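# Free extra slack on the tight lead past its clamp

## Task

Five leads are present and one of them is under tension; its tautness is not visible, so find it by handling the leads. Draw additional length of that lead out from behind its clamp so that, once released, at least 3 cm more remains outside. The clamp releases only while the handle matching the lead (same letter as the lead's port) is held raised. Raising any handle breaks its seal, so raise no handle other than that one. Never let any plug come out of its port, even briefly, or the task fails. The result must hold without the robot supporting it. Finish by releasing everything and moving the grippers away.

## Robot and tools

Robot: two arms, left_arm and right_arm, each with seven joints and a parallel gripper. Joint order in every row and in every per-joint list of a result: waist, shoulder, upper arm roll, elbow, forearm roll, wrist pitch, wrist roll. Upper arm roll, forearm roll and wrist pitch have their sign flipped relative to the URDF, both in commands and in results; the stated ranges keep URDF signs, so mirror them for those three joints. Stated ranges (rad, URDF sign): waist -69.115 to 69.115, shoulder -2.250 to 2.250, upper arm roll -69.115 to 69.115, elbow -2.580 to 2.580, forearm roll -69.115 to 69.115, wrist pitch -2.100 to 2.100, wrist roll -69.115 to 69.115. A real limit may differ by up to 0.013 rad either way.

Frame: one shared scene frame, origin on the tabletop midway between the arms, +z up, +x out over the table, left_arm on the +y side. Arm names do not indicate image sides. Result lines give each gripper's end_effector_position (metres) and end_effector_quat_wxyz; printed positions can be off, more so at long reach. The gripper's fingers point along its own +z and close along its y. The reported point sits between the pads when closed; fingertips extend about 19 mm past it closed, 6 mm fully open, and move about 13 mm further out while closing, so keep clearance above surfaces. Results also list Joint positions, Joint velocities (rad, rad/s, one block per arm) and Joint targets (what joints are currently driven toward; these can drift with no new command).

A row: one flat list of 18 numbers, each in [-1, 1], covering both arms even if one is idle: left_arm's 7 joint offsets, then its gripper position and speed, then the same 9 for right_arm. Joint offsets are relative, not poses, scaled so 1.0 equals 0.9985 rad for waist, shoulder, upper arm roll and elbow, and 0.8765 rad for forearm roll, wrist pitch and wrist roll. Gripper position is absolute: +1 fully open (85 mm), 0 about 41 mm, pads touch near -0.8, -1 closes until blocked. Gripper speed: about 20 mm/s at -1, 85 at 0, 150 at +1. A 0 in these slots is a real command, so repeat the previous values to leave a gripper unchanged. Grip force is not settable; a full close gives roughly 190 to 235 N per pad.

execute_actions(actions): a list of actions; each action is a table of up to 15 rows, one per 1/30 s step, and a short table repeats its final row to fill 15 steps. Offsets in every row are measured from the joint angles at the start of that action (for the first action, the last reported angles), not from the previous row. An action that would push a joint more than 0.013 rad beyond its range is rejected for both arms; if the first action fails this or anything is malformed, the whole call does nothing. "joint sent to its limit" means a joint was clipped at its end. An empty list just returns state and images.

move(target, speed, blocking): target is one 18-number row whose offsets are counted from the Joint positions in the latest result showing them. All joints progress proportionally, so grippers trace curves; duration is clamped to 0.5 to 10 s. speed is the peak rad/s of the joint with the longest travel, 0.01 to 2, default 0.5. Paths ignore obstacles and the other arm. The result adds a move: line giving the ending (done, off_target, moving, held, fault), limits=held or limits=none, and each arm's joint farthest from target. With blocking=false, control returns after 0.5 s; further rows or moves are refused until wait or stop ends it.

wait(seconds): 0 to 10, holds last commands and returns early if a move finishes. stop: brakes a running move (fingers keep going). zoom_image(camera, region): camera is cam_high, cam_low, cam_left_wrist or cam_right_wrist (each 672x504); region [x0, y0, x1, y1] in pixels from the top-left, at most 504 by 504. finished_scene(scene): ends the current scene, given its number, irreversibly.

Motion safety: per step a joint target cannot lead its measured angle by more than 0.304 rad (first four joints) or 0.266 rad (last three), and targets are scaled back if they would put the gripper over 70 mm from where it is. "joint command not followed" means a clearance check altered targets. Reaching a joint load limit (49.1 N m for the first four joints, 30.9 for the wrist three, held weight included) freezes that arm for 10 s. Long holding heats motors: a MOTOR HOT line appears from 60 °C, and at 75 °C the arm sags with an OVER-TEMPERATURE FAULT.

Gripping: close with position -1 and keep sending it; release by commanding wider than the object. For gentle grips, open then close slightly under the object's width. position_measured_pct is about 50 minus 50 times the finger position (0 when open); stopping under 90 means something is held, around 90 means pads met.

Avoid: yanking plugs out, lifting the wrong handle, knocking anything off the table, collisions between arms, fast impacts and hard pushing. Loose items may occasionally be nudged by outside forces.

Each tool is called in YAML: its name, and indented under it one key for each argument.

## Session

execute_actions:
  actions: []

Scene clock: 0.00 s.
left_arm: end_effector_position=(+0.4942, +0.3282, +0.3431) position_measured_pct=0.0 end_effector_quat_wxyz=(+0.088, +0.740, -0.649, -0.151) | right_arm: end_effector_position=(+0.5036, -0.3985, +0.2006) position_measured_pct=0.0 end_effector_quat_wxyz=(+0.002, +0.051, +0.999, +0.001)
Joint names: [waist, shoulder, upper arm roll, elbow, forearm roll, wrist pitch, wrist roll]
Joint positions: left_arm=[ 0.107  0.795  0.352  0.613 -0.098 -2.08   3.013] | right_arm=[-0.054  0.432  0.003  1.654 -0.    -1.051  1.516]
Joint velocities: left_arm=[-0.     0.     0.001 -0.001  0.001 -0.    -0.   ] | right_arm=[ 0.  0.  0. -0.  0.  0. -0.]
Motor temperatures (°C, as the motors report them): left_arm=[31 28 26 29 28 38 41] | right_arm=[28 29 25 26 35 37 31]
Joint targets: left_arm=[0.107 0.795 0.352 0.613 -0.098 -2.080 3.013] | right_arm=[-0.054 0.432 0.003 1.654 -0.000 -1.051 1.516]

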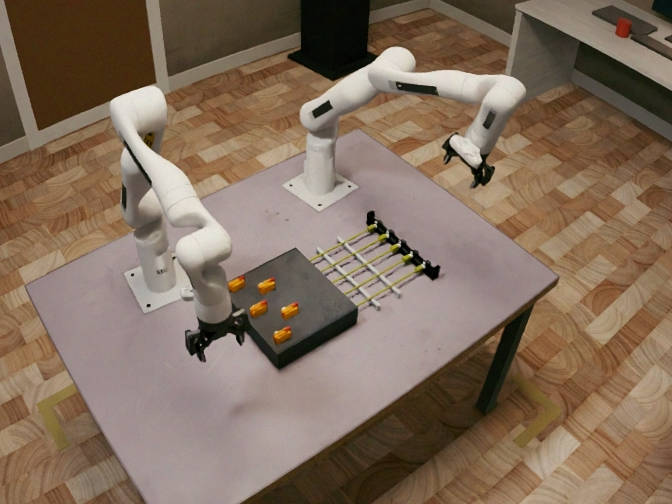

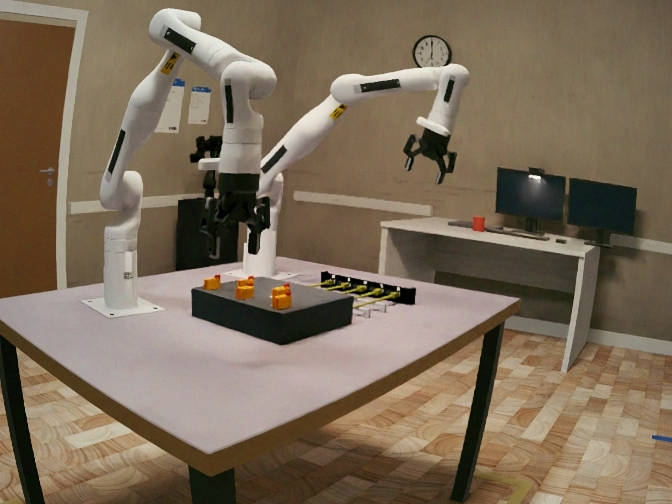

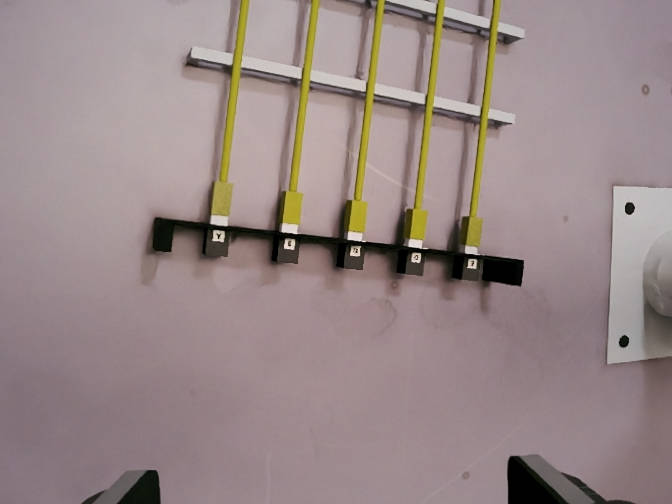

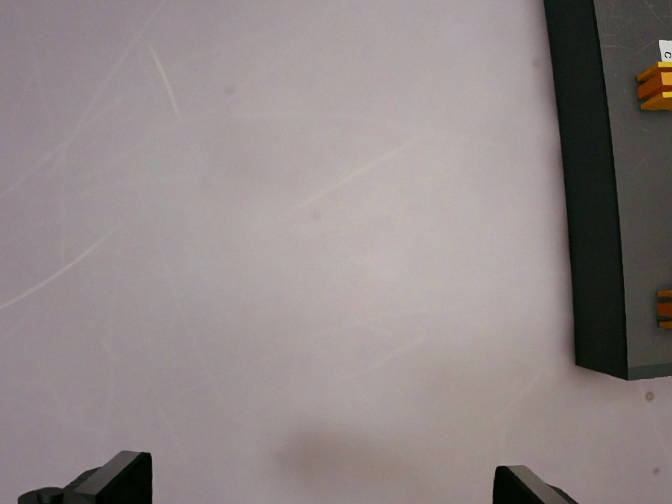

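move:
  target: [0.187,-0.2,-0.176,0.624,0.054,0.77,0.284,-0.2,0, -0.287,0,0,0,0,0,0.63,0,0]
  speed: 0.9

move:
  target: [0.187,-0.045,-0.176,0.624,0.054,0.77,0.284,-0.2,0, -0.287,0.003,0,0.005,0,0.003,0.63,0,0]
  speed: 0.9

Scene clock: 7.13 s.
left_arm: end_effector_position=(+0.5008, +0.2119, +0.2438) position_measured_pct=59.9 end_effector_quat_wxyz=(+0.010, +0.740, -0.671, -0.049) | right_arm: end_effector_position=(+0.4984, -0.2697, +0.2006) position_measured_pct=49.6 end_effector_quat_wxyz=(+0.002, -0.360, +0.933, +0.000)
Joint names: [waist, shoulder, upper arm roll, elbow, forearm roll, wrist pitch, wrist roll]
Joint positions: left_arm=[ 0.293  0.595  0.176  1.236 -0.051 -1.405  3.262] | right_arm=[-0.34   0.432  0.003  1.654 -0.    -1.051  2.069]
Joint velocities: left_arm=[ 0.001 -0.001 -0.    -0.001 -0.     0.     0.   ] | right_arm=[-0.001  0.    -0.     0.001 -0.    -0.     0.   ]
Motor temperatures (°C, as the motors report them): left_arm=[31 28 26 29 28 38 41] | right_arm=[28 29 25 26 35 37 31]
Joint targets: left_arm=[0.293 0.595 0.176 1.236 -0.051 -1.405 3.262] | right_arm=[-0.341 0.432 0.003 1.654 -0.000 -1.051 2.069]
move: done; limits=none; left_arm: farthest joint: the waist, 0.001 radians from its target (0.187 radians at the start); right_arm: farthest joint: the waist, 0.000 radians from its target (0.287 radians at the start)

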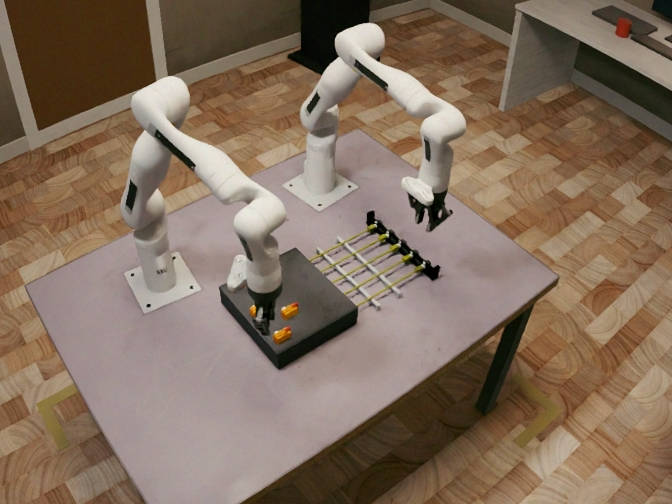

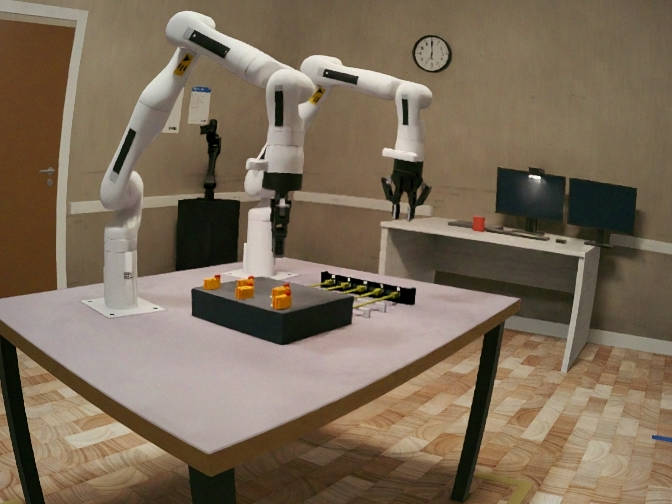

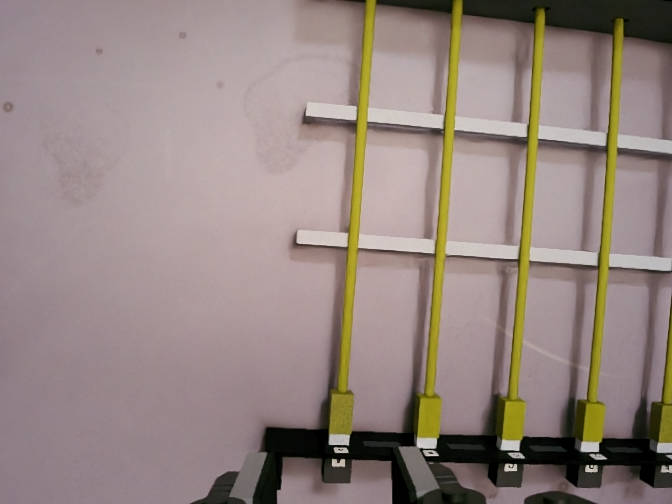

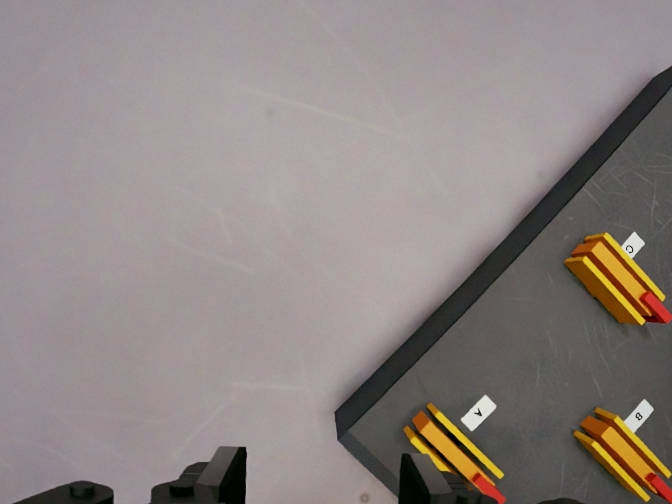

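Scene clock: 8.43 s.
left_arm: end_effector_position=(+0.3859, +0.0879, +0.0983) position_measured_pct=59.9 end_effector_quat_wxyz=(-0.001, -0.708, +0.706, -0.001) | right_arm: end_effector_position=(+0.4555, -0.1485, +0.1979) position_measured_pct=49.6 end_effector_quat_wxyz=(+0.001, +0.709, -0.706, -0.001)
Joint names: [waist, shoulder, upper arm roll, elbow, forearm roll, wrist pitch, wrist roll]
Joint positions: left_arm=[ 0.48   0.55   0.     1.859 -0.004 -0.73   3.511] | right_arm=[-0.627  0.435  0.003  1.659 -0.    -1.049  2.621]
Joint velocities: left_arm=[ 0.002 -0.002  0.     0.    -0.001  0.     0.   ] | right_arm=[-0.003 -0.    -0.     0.    -0.     0.     0.   ]
Motor temperatures (°C, as the motors report them): left_arm=[31 28 26 29 28 38 41] | right_arm=[28 29 25 26 35 37 31]
Joint targets: left_arm=[0.480 0.550 0.000 1.859 -0.004 -0.730 3.511] | right_arm=[-0.627 0.435 0.003 1.659 -0.000 -1.049 2.621]
move: done; limits=none; left_arm: farthest joint: the waist, 0.000 radians from its target (0.187 radians at the start); right_arm: farthest joint: the waist, 0.000 radians from its target (0.286 radians at the start)

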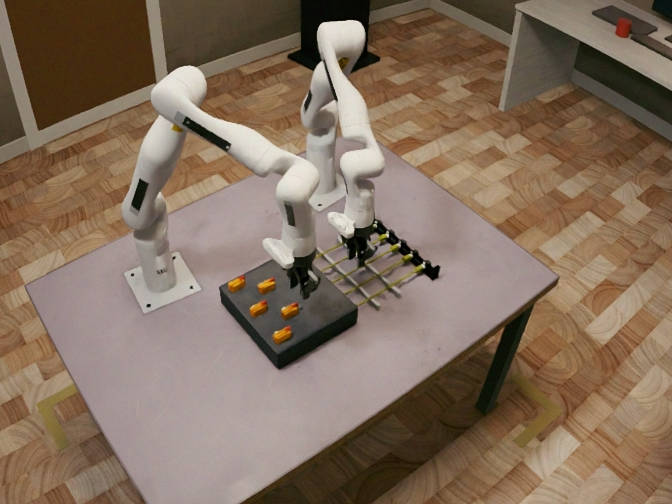

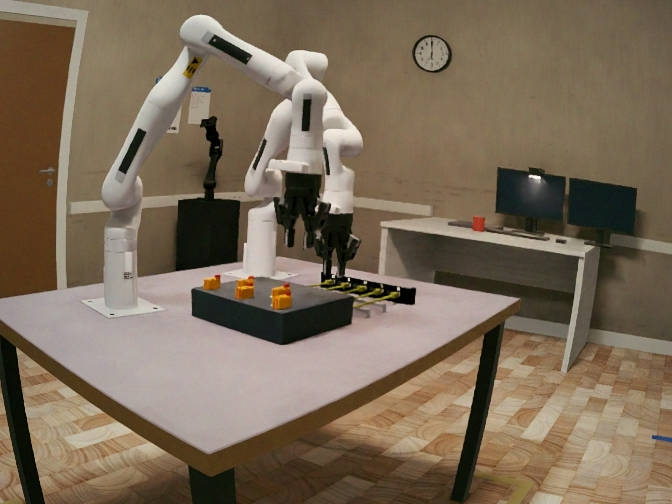

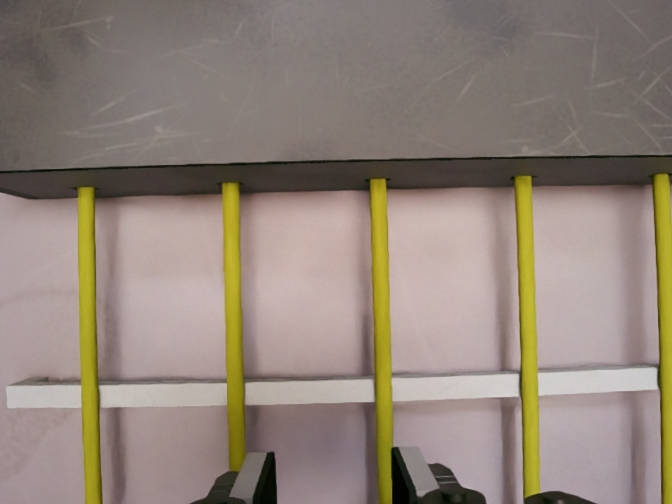

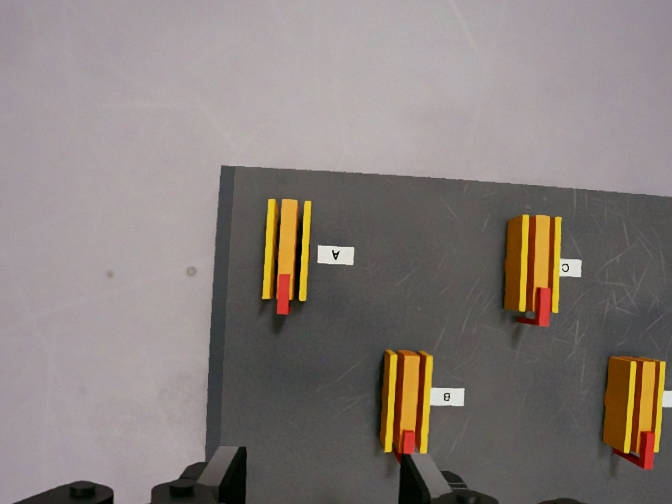

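execute_actions:
  actions:
    - [[-0.016,0.0327,0,0.1055,0,0.1545,-0.019,-0.2,0,0,0,0,0,0,0,0,0,0]]
    - [[0,0,0,0,0,0,0,-0.2,0,0,0,0,0,0,0,0,0,0]]
    - [[0,0.077,0,0.021,0,0.112,0,-0.2,0,0,0,0,0,0,0,0,0,0]]
    - [[0,0,0,0,0,0,0,-0.2,0,0,0,0,0,0,0,0,0,0]]

Scene clock: 17.97 s.
left_arm: end_effector_position=(+0.3672, +0.1023, +0.0299) position_measured_pct=59.9 end_effector_quat_wxyz=(-0.001, -0.708, +0.707, -0.001) | right_arm: end_effector_position=(+0.4555, -0.1485, +0.1979) position_measured_pct=49.6 end_effector_quat_wxyz=(+0.001, +0.709, -0.706, -0.001)
Joint names: [waist, shoulder, upper arm roll, elbow, forearm roll, wrist pitch, wrist roll]
Joint positions: left_arm=[ 0.464  0.659  0.     1.985 -0.004 -0.497  3.495] | right_arm=[-0.627  0.435  0.003  1.659 -0.    -1.049  2.621]
Joint velocities: left_arm=[-0.    -0.     0.     0.002  0.001 -0.    -0.   ] | right_arm=[ 0.     0.     0.    -0.001 -0.     0.    -0.001]
Motor temperatures (°C, as the motors report them): left_arm=[31 28 26 29 28 38 41] | right_arm=[28 29 25 26 35 37 31]
Joint targets: left_arm=[0.464 0.659 0.000 1.985 -0.004 -0.497 3.495] | right_arm=[-0.627 0.435 0.003 1.659 -0.000 -1.049 2.621]

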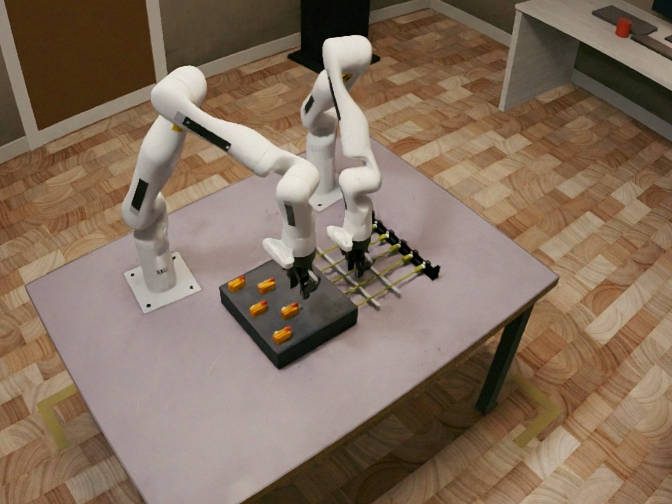

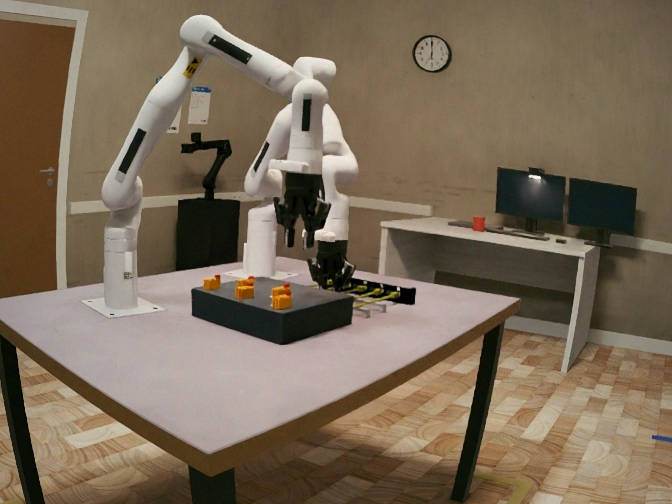

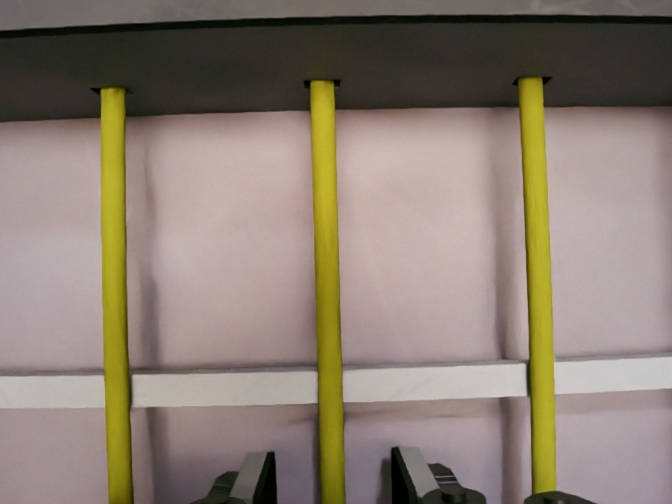

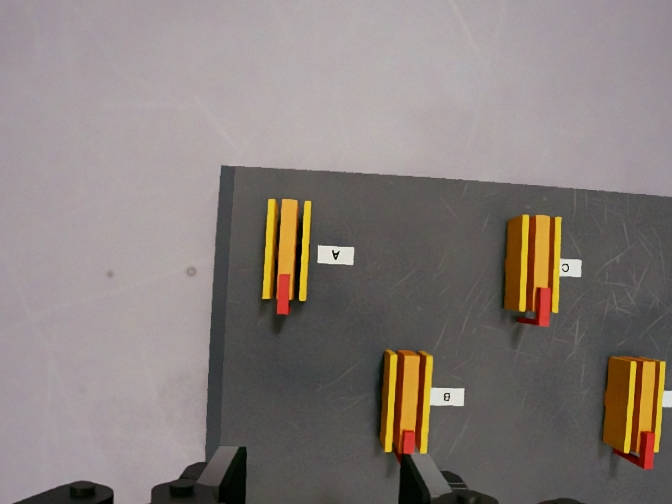

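execute_actions:
  actions:
    - [[0,0,0,0,0,0,0,-1,0.2,0,0,0,0,0,0,0,0,0]]
    - [[-0.03,-0.006,0,0.016,0,0.0115,-0.034,-1,0.2,0,0,0,0,0,0,0,0,0]]

wait:
  seconds: 0.3

Scene clock: 21.80 s.
left_arm: end_effector_position=(+0.3677, +0.1126, +0.0303) position_measured_pct=88.5 end_effector_quat_wxyz=(-0.001, -0.707, +0.708, -0.002) | right_arm: end_effector_position=(+0.4555, -0.1485, +0.1979) position_measured_pct=49.6 end_effector_quat_wxyz=(+0.001, +0.709, -0.706, -0.001)
Joint names: [waist, shoulder, upper arm roll, elbow, forearm roll, wrist pitch, wrist roll]
Joint positions: left_arm=[ 0.436  0.652 -0.002  2.    -0.005 -0.486  3.465] | right_arm=[-0.627  0.435  0.003  1.659 -0.    -1.049  2.621]
Joint velocities: left_arm=[-0.002 -0.001 -0.001  0.001 -0.    -0.     0.   ] | right_arm=[-0.     0.    -0.     0.    -0.     0.     0.001]
Motor temperatures (°C, as the motors report them): left_arm=[31 28 26 29 28 38 41] | right_arm=[28 29 25 26 35 37 31]
Joint targets: left_arm=[0.434 0.653 0.000 2.001 -0.004 -0.487 3.465] | right_arm=[-0.627 0.435 0.003 1.659 -0.000 -1.049 2.621]

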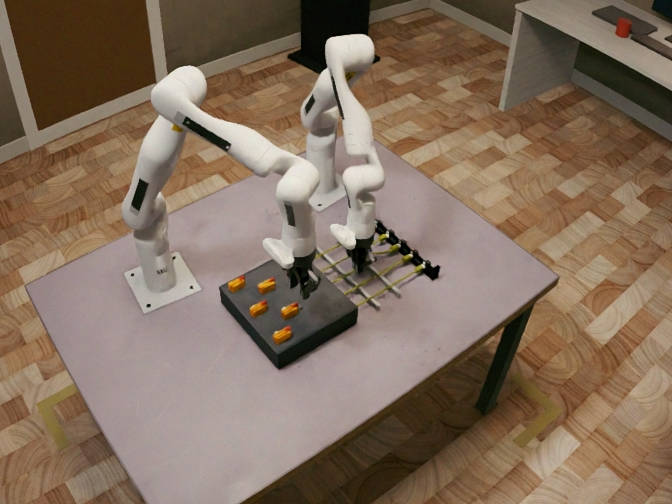

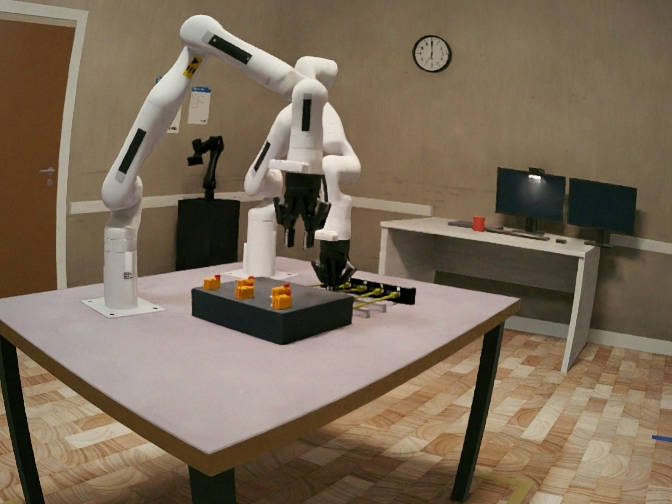

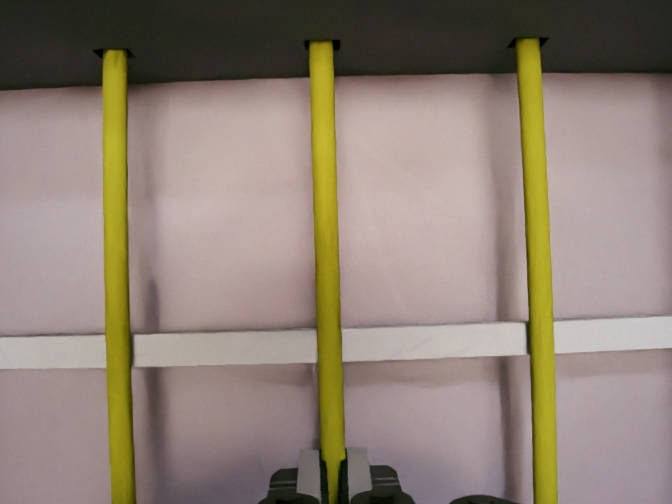

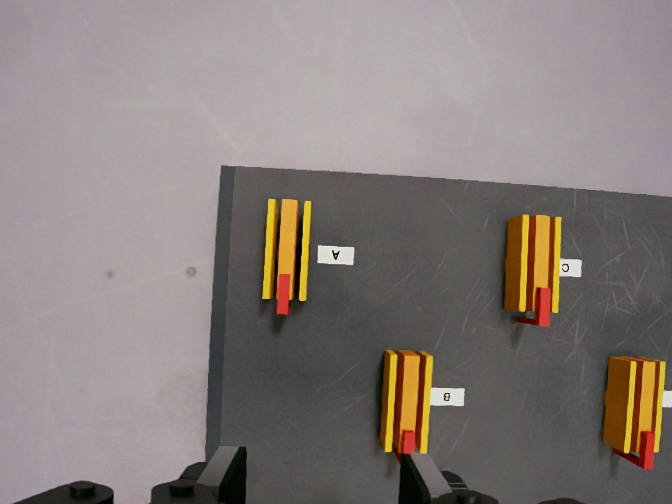

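Scene clock: 22.10 s.
left_arm: end_effector_position=(+0.3678, +0.1127, +0.0303) position_measured_pct=88.5 end_effector_quat_wxyz=(-0.001, -0.707, +0.707, -0.002) | right_arm: end_effector_position=(+0.4555, -0.1485, +0.1979) position_measured_pct=49.6 end_effector_quat_wxyz=(+0.001, +0.709, -0.706, -0.001)
Joint names: [waist, shoulder, upper arm roll, elbow, forearm roll, wrist pitch, wrist roll]
Joint positions: left_arm=[ 0.436  0.652 -0.002  2.    -0.005 -0.486  3.465] | right_arm=[-0.627  0.435  0.003  1.659 -0.    -1.049  2.621]
Joint velocities: left_arm=[-0.     0.001  0.    -0.001  0.    -0.001  0.001] | right_arm=[-0.  0.  0.  0. -0.  0. -0.]
Motor temperatures (°C, as the motors report them): left_arm=[31 28 26 29 28 38 41] | right_arm=[28 29 25 26 35 37 31]
Joint targets: left_arm=[0.434 0.653 0.000 2.001 -0.004 -0.487 3.465] | right_arm=[-0.627 0.435 0.003 1.659 -0.000 -1.049 2.621]
wait: 0.30 s; at rest by 0.17 s

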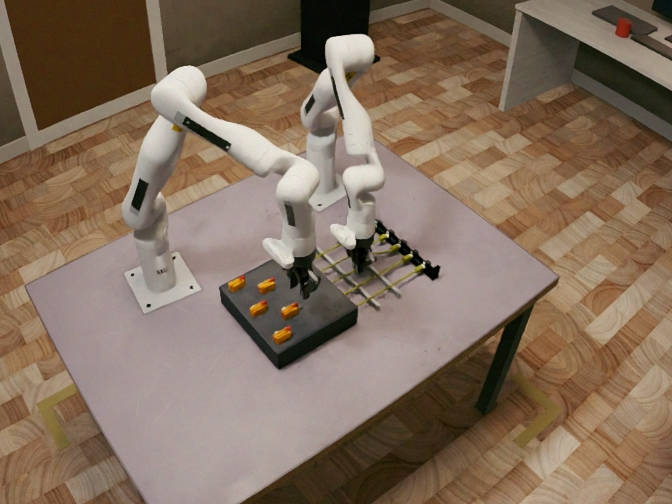

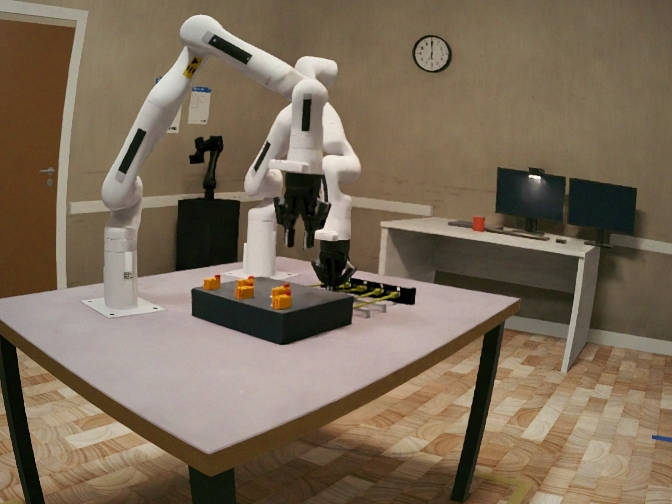

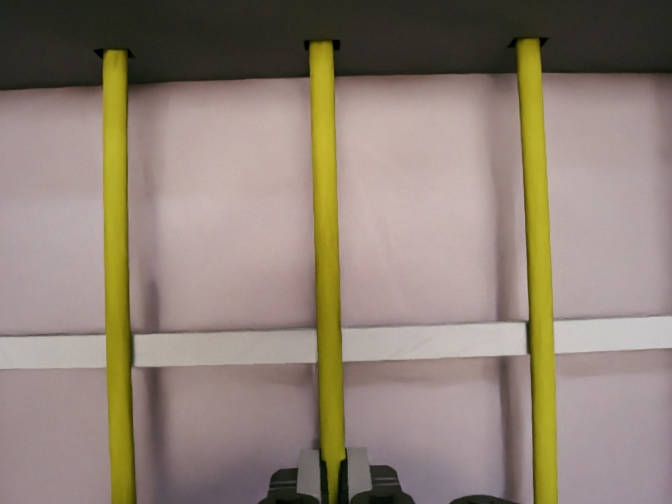

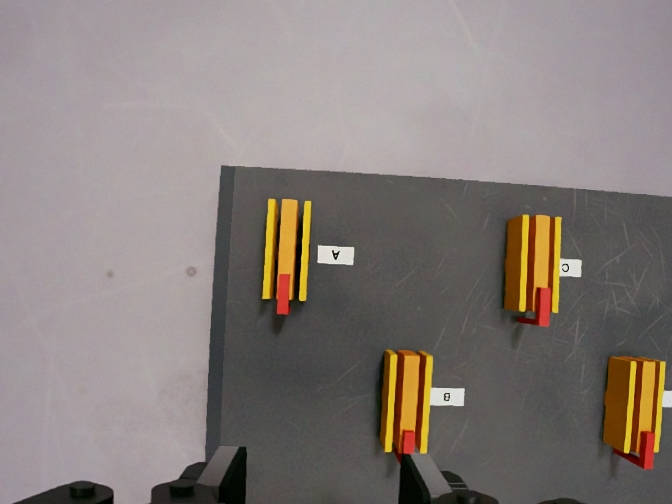

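execute_actions:
  actions:
    - [[0.022,0.005,0.002,-0.012,0.001,-0.009,0.0285,-1,0.2,0,0,0,0,0,0,0,0,0]]
    - [[0,0,0,0,0,0,0,-0.2,0.3,0,0,0,0,0,0,0,0,0]]
    - [[0,-0.077,0,-0.021,0,-0.112,0,-0.2,0.3,0,0,0,0,0,0,0,0,0]]
    - [[-0.034,0.071,0,-0.16,0,-0.105,-0.041,-0.2,0.3,0,0,0,0,0,0,0,0,0]]

wait:
  seconds: 0.4

Scene clock: 29.70 s.
left_arm: end_effector_position=(+0.4166, +0.1017, +0.0647) position_measured_pct=59.9 end_effector_quat_wxyz=(-0.001, -0.707, +0.707, -0.001) | right_arm: end_effector_position=(+0.4555, -0.1485, +0.1979) position_measured_pct=49.6 end_effector_quat_wxyz=(+0.001, +0.709, -0.706, -0.001)
Joint names: [waist, shoulder, upper arm roll, elbow, forearm roll, wrist pitch, wrist roll]
Joint positions: left_arm=[ 0.425  0.65  -0.001  1.807 -0.005 -0.683  3.454] | right_arm=[-0.627  0.435  0.003  1.659 -0.    -1.049  2.621]
Joint velocities: left_arm=[-0.005  0.014 -0.001 -0.003  0.001 -0.003 -0.001] | right_arm=[-0.     0.     0.    -0.001 -0.    -0.     0.   ]
Motor temperatures (°C, as the motors report them): left_arm=[31 28 26 29 28 38 41] | right_arm=[28 29 25 26 35 37 31]
Joint targets: left_arm=[0.425 0.652 -0.001 1.807 -0.005 -0.683 3.454] | right_arm=[-0.627 0.435 0.003 1.659 -0.000 -1.049 2.621]

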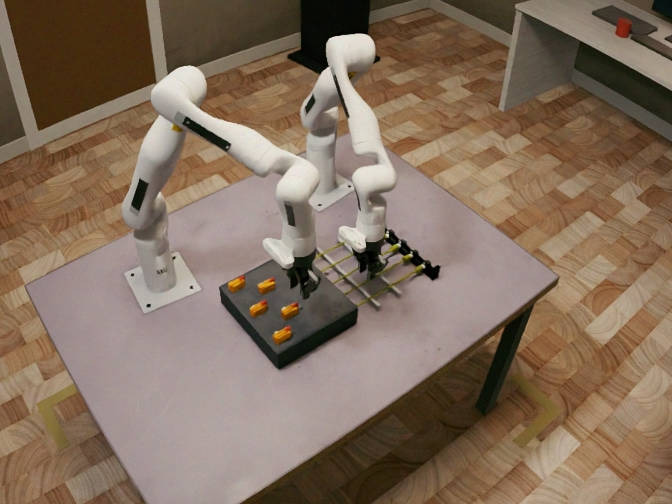

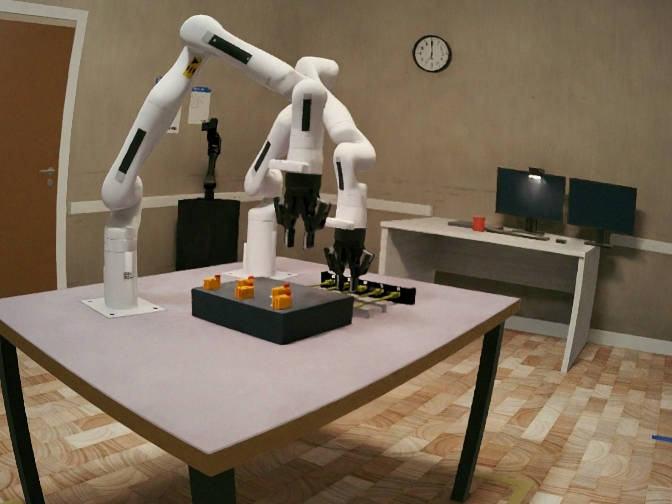

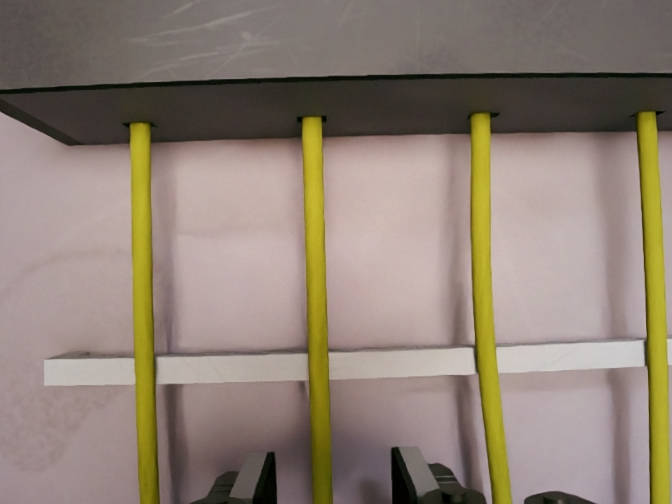

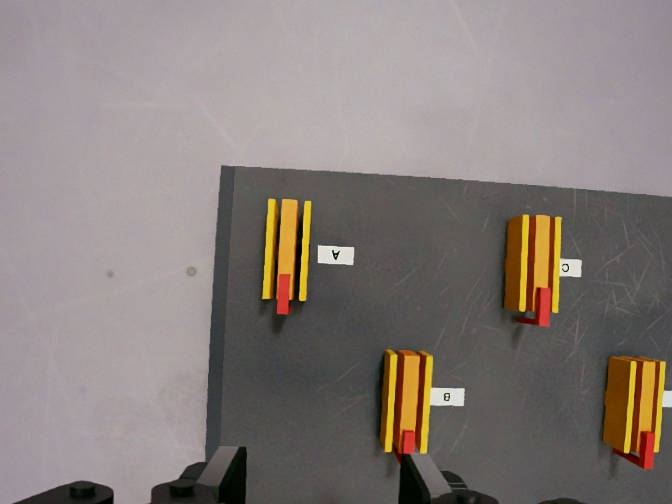

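Scene clock: 30.10 s.
left_arm: end_effector_position=(+0.4164, +0.1020, +0.0641) position_measured_pct=59.9 end_effector_quat_wxyz=(-0.002, -0.707, +0.707, -0.000) | right_arm: end_effector_position=(+0.4555, -0.1485, +0.1979) position_measured_pct=49.6 end_effector_quat_wxyz=(+0.001, +0.709, -0.706, -0.001)
Joint names: [waist, shoulder, upper arm roll, elbow, forearm roll, wrist pitch, wrist roll]
Joint positions: left_arm=[ 0.425  0.652 -0.001  1.807 -0.005 -0.683  3.454] | right_arm=[-0.627  0.435  0.003  1.659 -0.    -1.049  2.621]
Joint velocities: left_arm=[-0.     0.001  0.     0.001  0.001  0.     0.   ] | right_arm=[ 0.    -0.    -0.    -0.001 -0.     0.    -0.001]
Motor temperatures (°C, as the motors report them): left_arm=[31 28 26 29 28 38 41] | right_arm=[28 29 25 26 35 37 31]
Joint targets: left_arm=[0.425 0.652 -0.001 1.807 -0.005 -0.683 3.454] | right_arm=[-0.627 0.435 0.003 1.659 -0.000 -1.049 2.621]
wait: 0.40 s; at rest by 0.17 s

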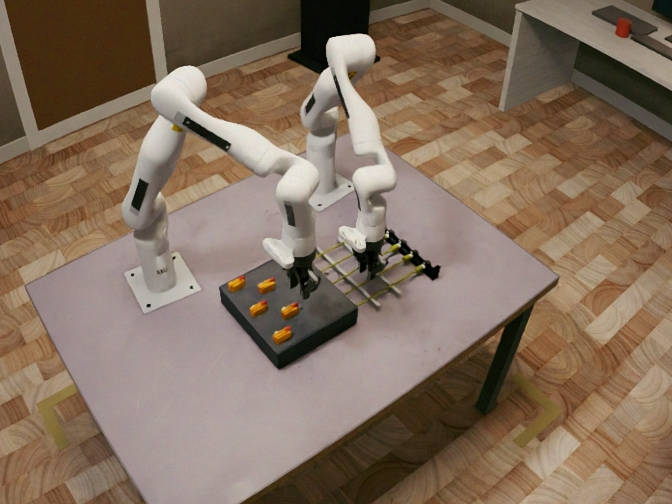

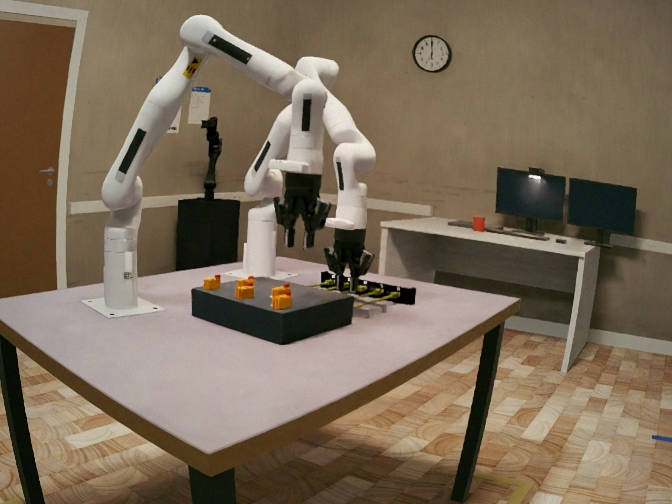

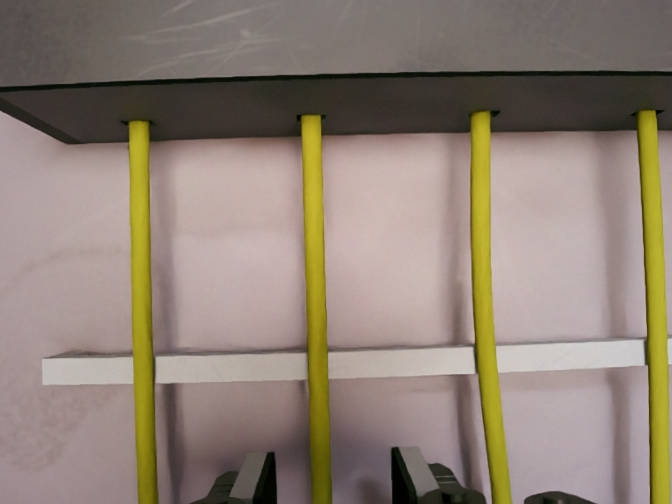

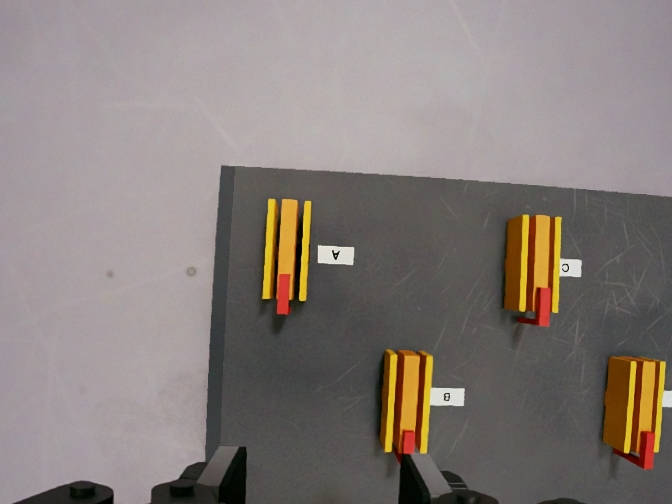

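execute_actions:
  actions:
    - [[-0.002,0.073,0.001,0.008,0.001,0.093,0,-0.2,0.3,0,0,0,0,0,0,0,0,0]]
    - [[0,0.001,0,0,0,0,0,-1,0.2,0,0,0,0,0,0,0,0,0]]
    - [[-0.028,-0.006,0,0.015,0,0.0105,-0.032,-1,0.2,0,0,0,0,0,0,0,0,0]]

Scene clock: 35.13 s.
left_arm: end_effector_position=(+0.4207, +0.1050, +0.0306) position_measured_pct=88.5 end_effector_quat_wxyz=(-0.003, -0.704, +0.711, -0.006) | right_arm: end_effector_position=(+0.4555, -0.1485, +0.1979) position_measured_pct=49.6 end_effector_quat_wxyz=(+0.001, +0.709, -0.706, -0.001)
Joint names: [waist, shoulder, upper arm roll, elbow, forearm roll, wrist pitch, wrist roll]
Joint positions: left_arm=[ 0.404  0.718 -0.01   1.827 -0.01  -0.589  3.426] | right_arm=[-0.627  0.435  0.003  1.659 -0.    -1.049  2.621]
Joint velocities: left_arm=[-0.     0.    -0.001  0.    -0.001 -0.     0.   ] | right_arm=[ 0.     0.     0.     0.001 -0.     0.     0.   ]
Motor temperatures (°C, as the motors report them): left_arm=[31 28 26 29 28 38 41] | right_arm=[28 29 25 26 35 37 31]
Joint targets: left_arm=[0.395 0.719 -0.000 1.830 -0.004 -0.593 3.426] | right_arm=[-0.627 0.435 0.003 1.659 -0.000 -1.049 2.621]

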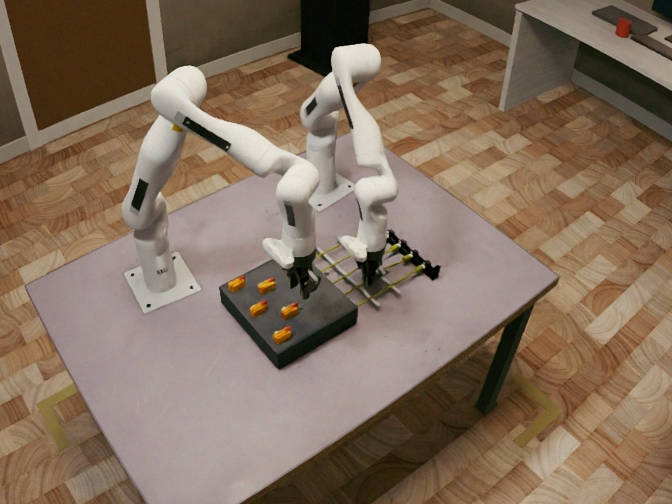

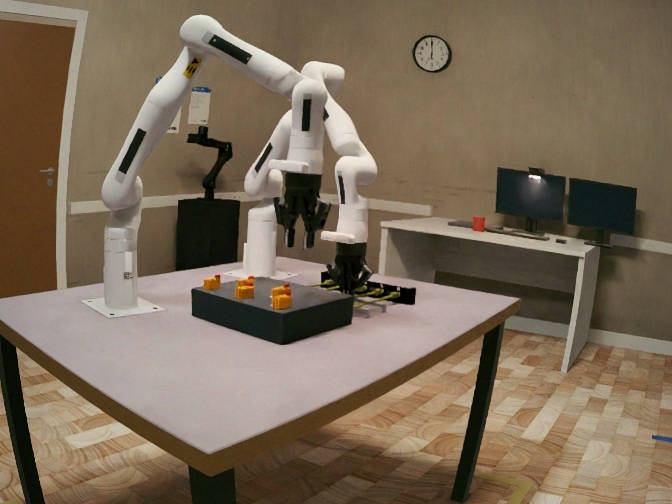

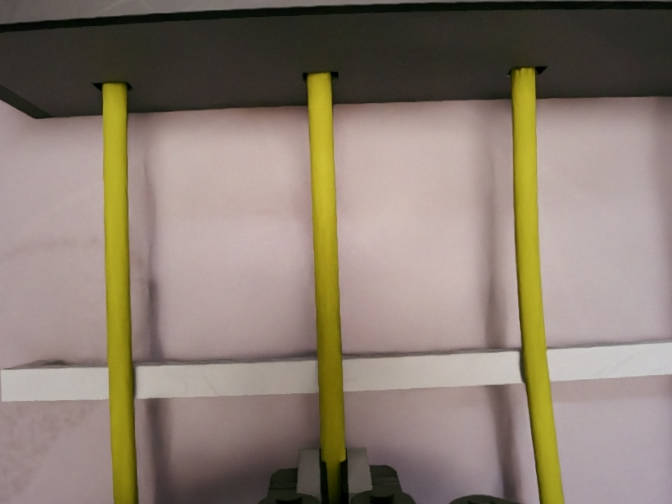

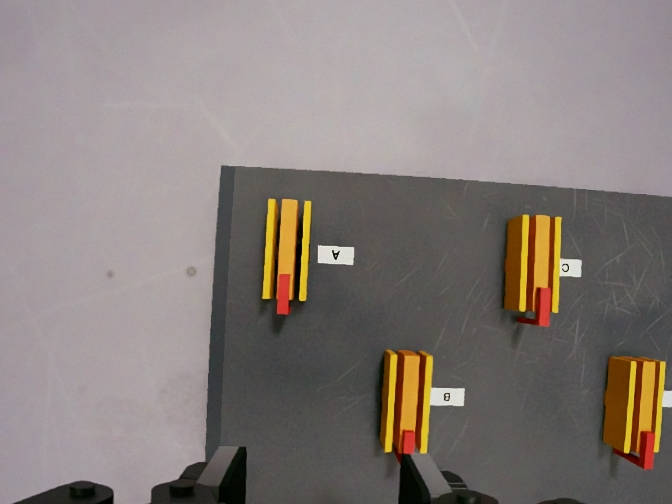

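move:
  target: [0.015,0.006,0.01,-0.01,0.007,-0.013,0.027,-1,0.2, -0.023,0.042,-0.002,0.2233,0,0.304,-0.027,0,0]
  speed: 0.4

Scene clock: 49.50 s.
left_arm: end_effector_position=(+0.4208, +0.1026, +0.0298) position_measured_pct=88.5 end_effector_quat_wxyz=(-0.001, -0.707, +0.707, -0.002) | right_arm: end_effector_position=(+0.4219, -0.1579, +0.1243) position_measured_pct=49.6 end_effector_quat_wxyz=(-0.000, +0.708, -0.707, -0.000)
Joint names: [waist, shoulder, upper arm roll, elbow, forearm roll, wrist pitch, wrist roll]
Joint positions: left_arm=[ 0.42   0.723 -0.002  1.816 -0.004 -0.6    3.45 ] | right_arm=[-0.65   0.477  0.001  1.882 -0.    -0.782  2.597]
Joint velocities: left_arm=[ 0.     0.     0.     0.    -0.001 -0.     0.   ] | right_arm=[-0.001  0.     0.    -0.    -0.     0.    -0.001]
Motor temperatures (°C, as the motors report them): left_arm=[31 28 27 29 28 38 41] | right_arm=[28 29 25 26 35 37 31]
Joint targets: left_arm=[0.419 0.724 -0.000 1.817 -0.003 -0.601 3.450] | right_arm=[-0.650 0.477 0.001 1.882 -0.000 -0.782 2.597]
move: done; limits=none; left_arm: farthest joint: the upper arm roll, 0.002 radians from its target (0.010 radians at the start); right_arm: farthest joint: the waist, 0.000 radians from its target (0.023 radians at the start)

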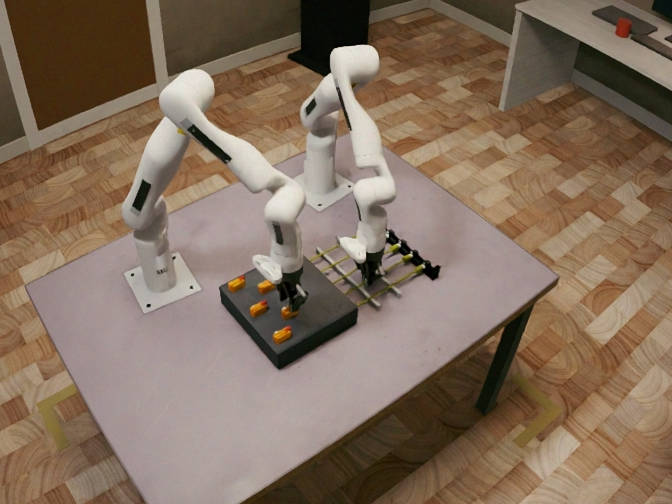

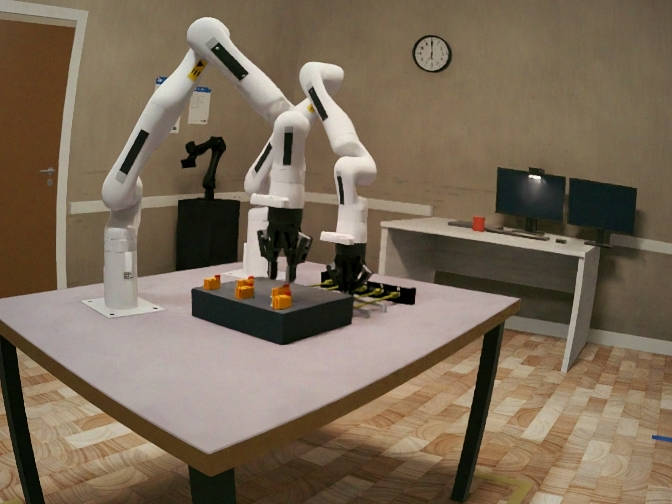

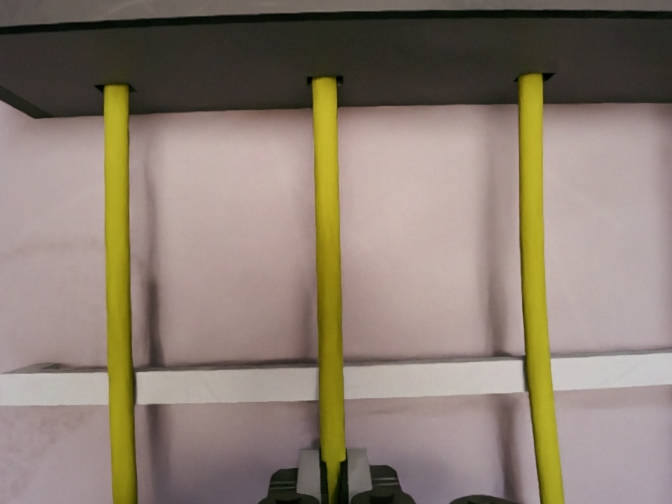

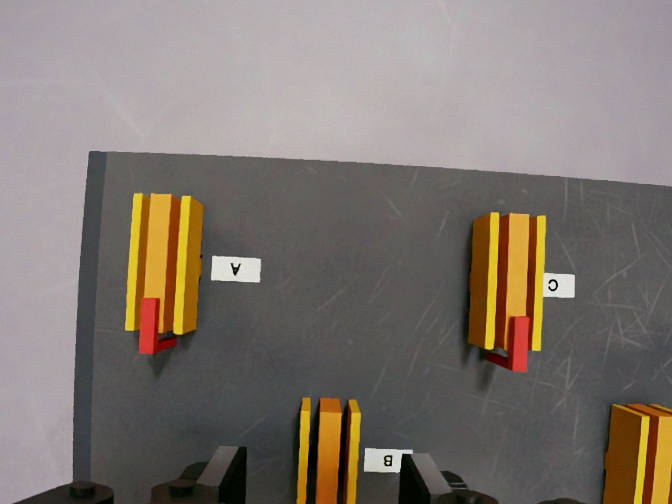

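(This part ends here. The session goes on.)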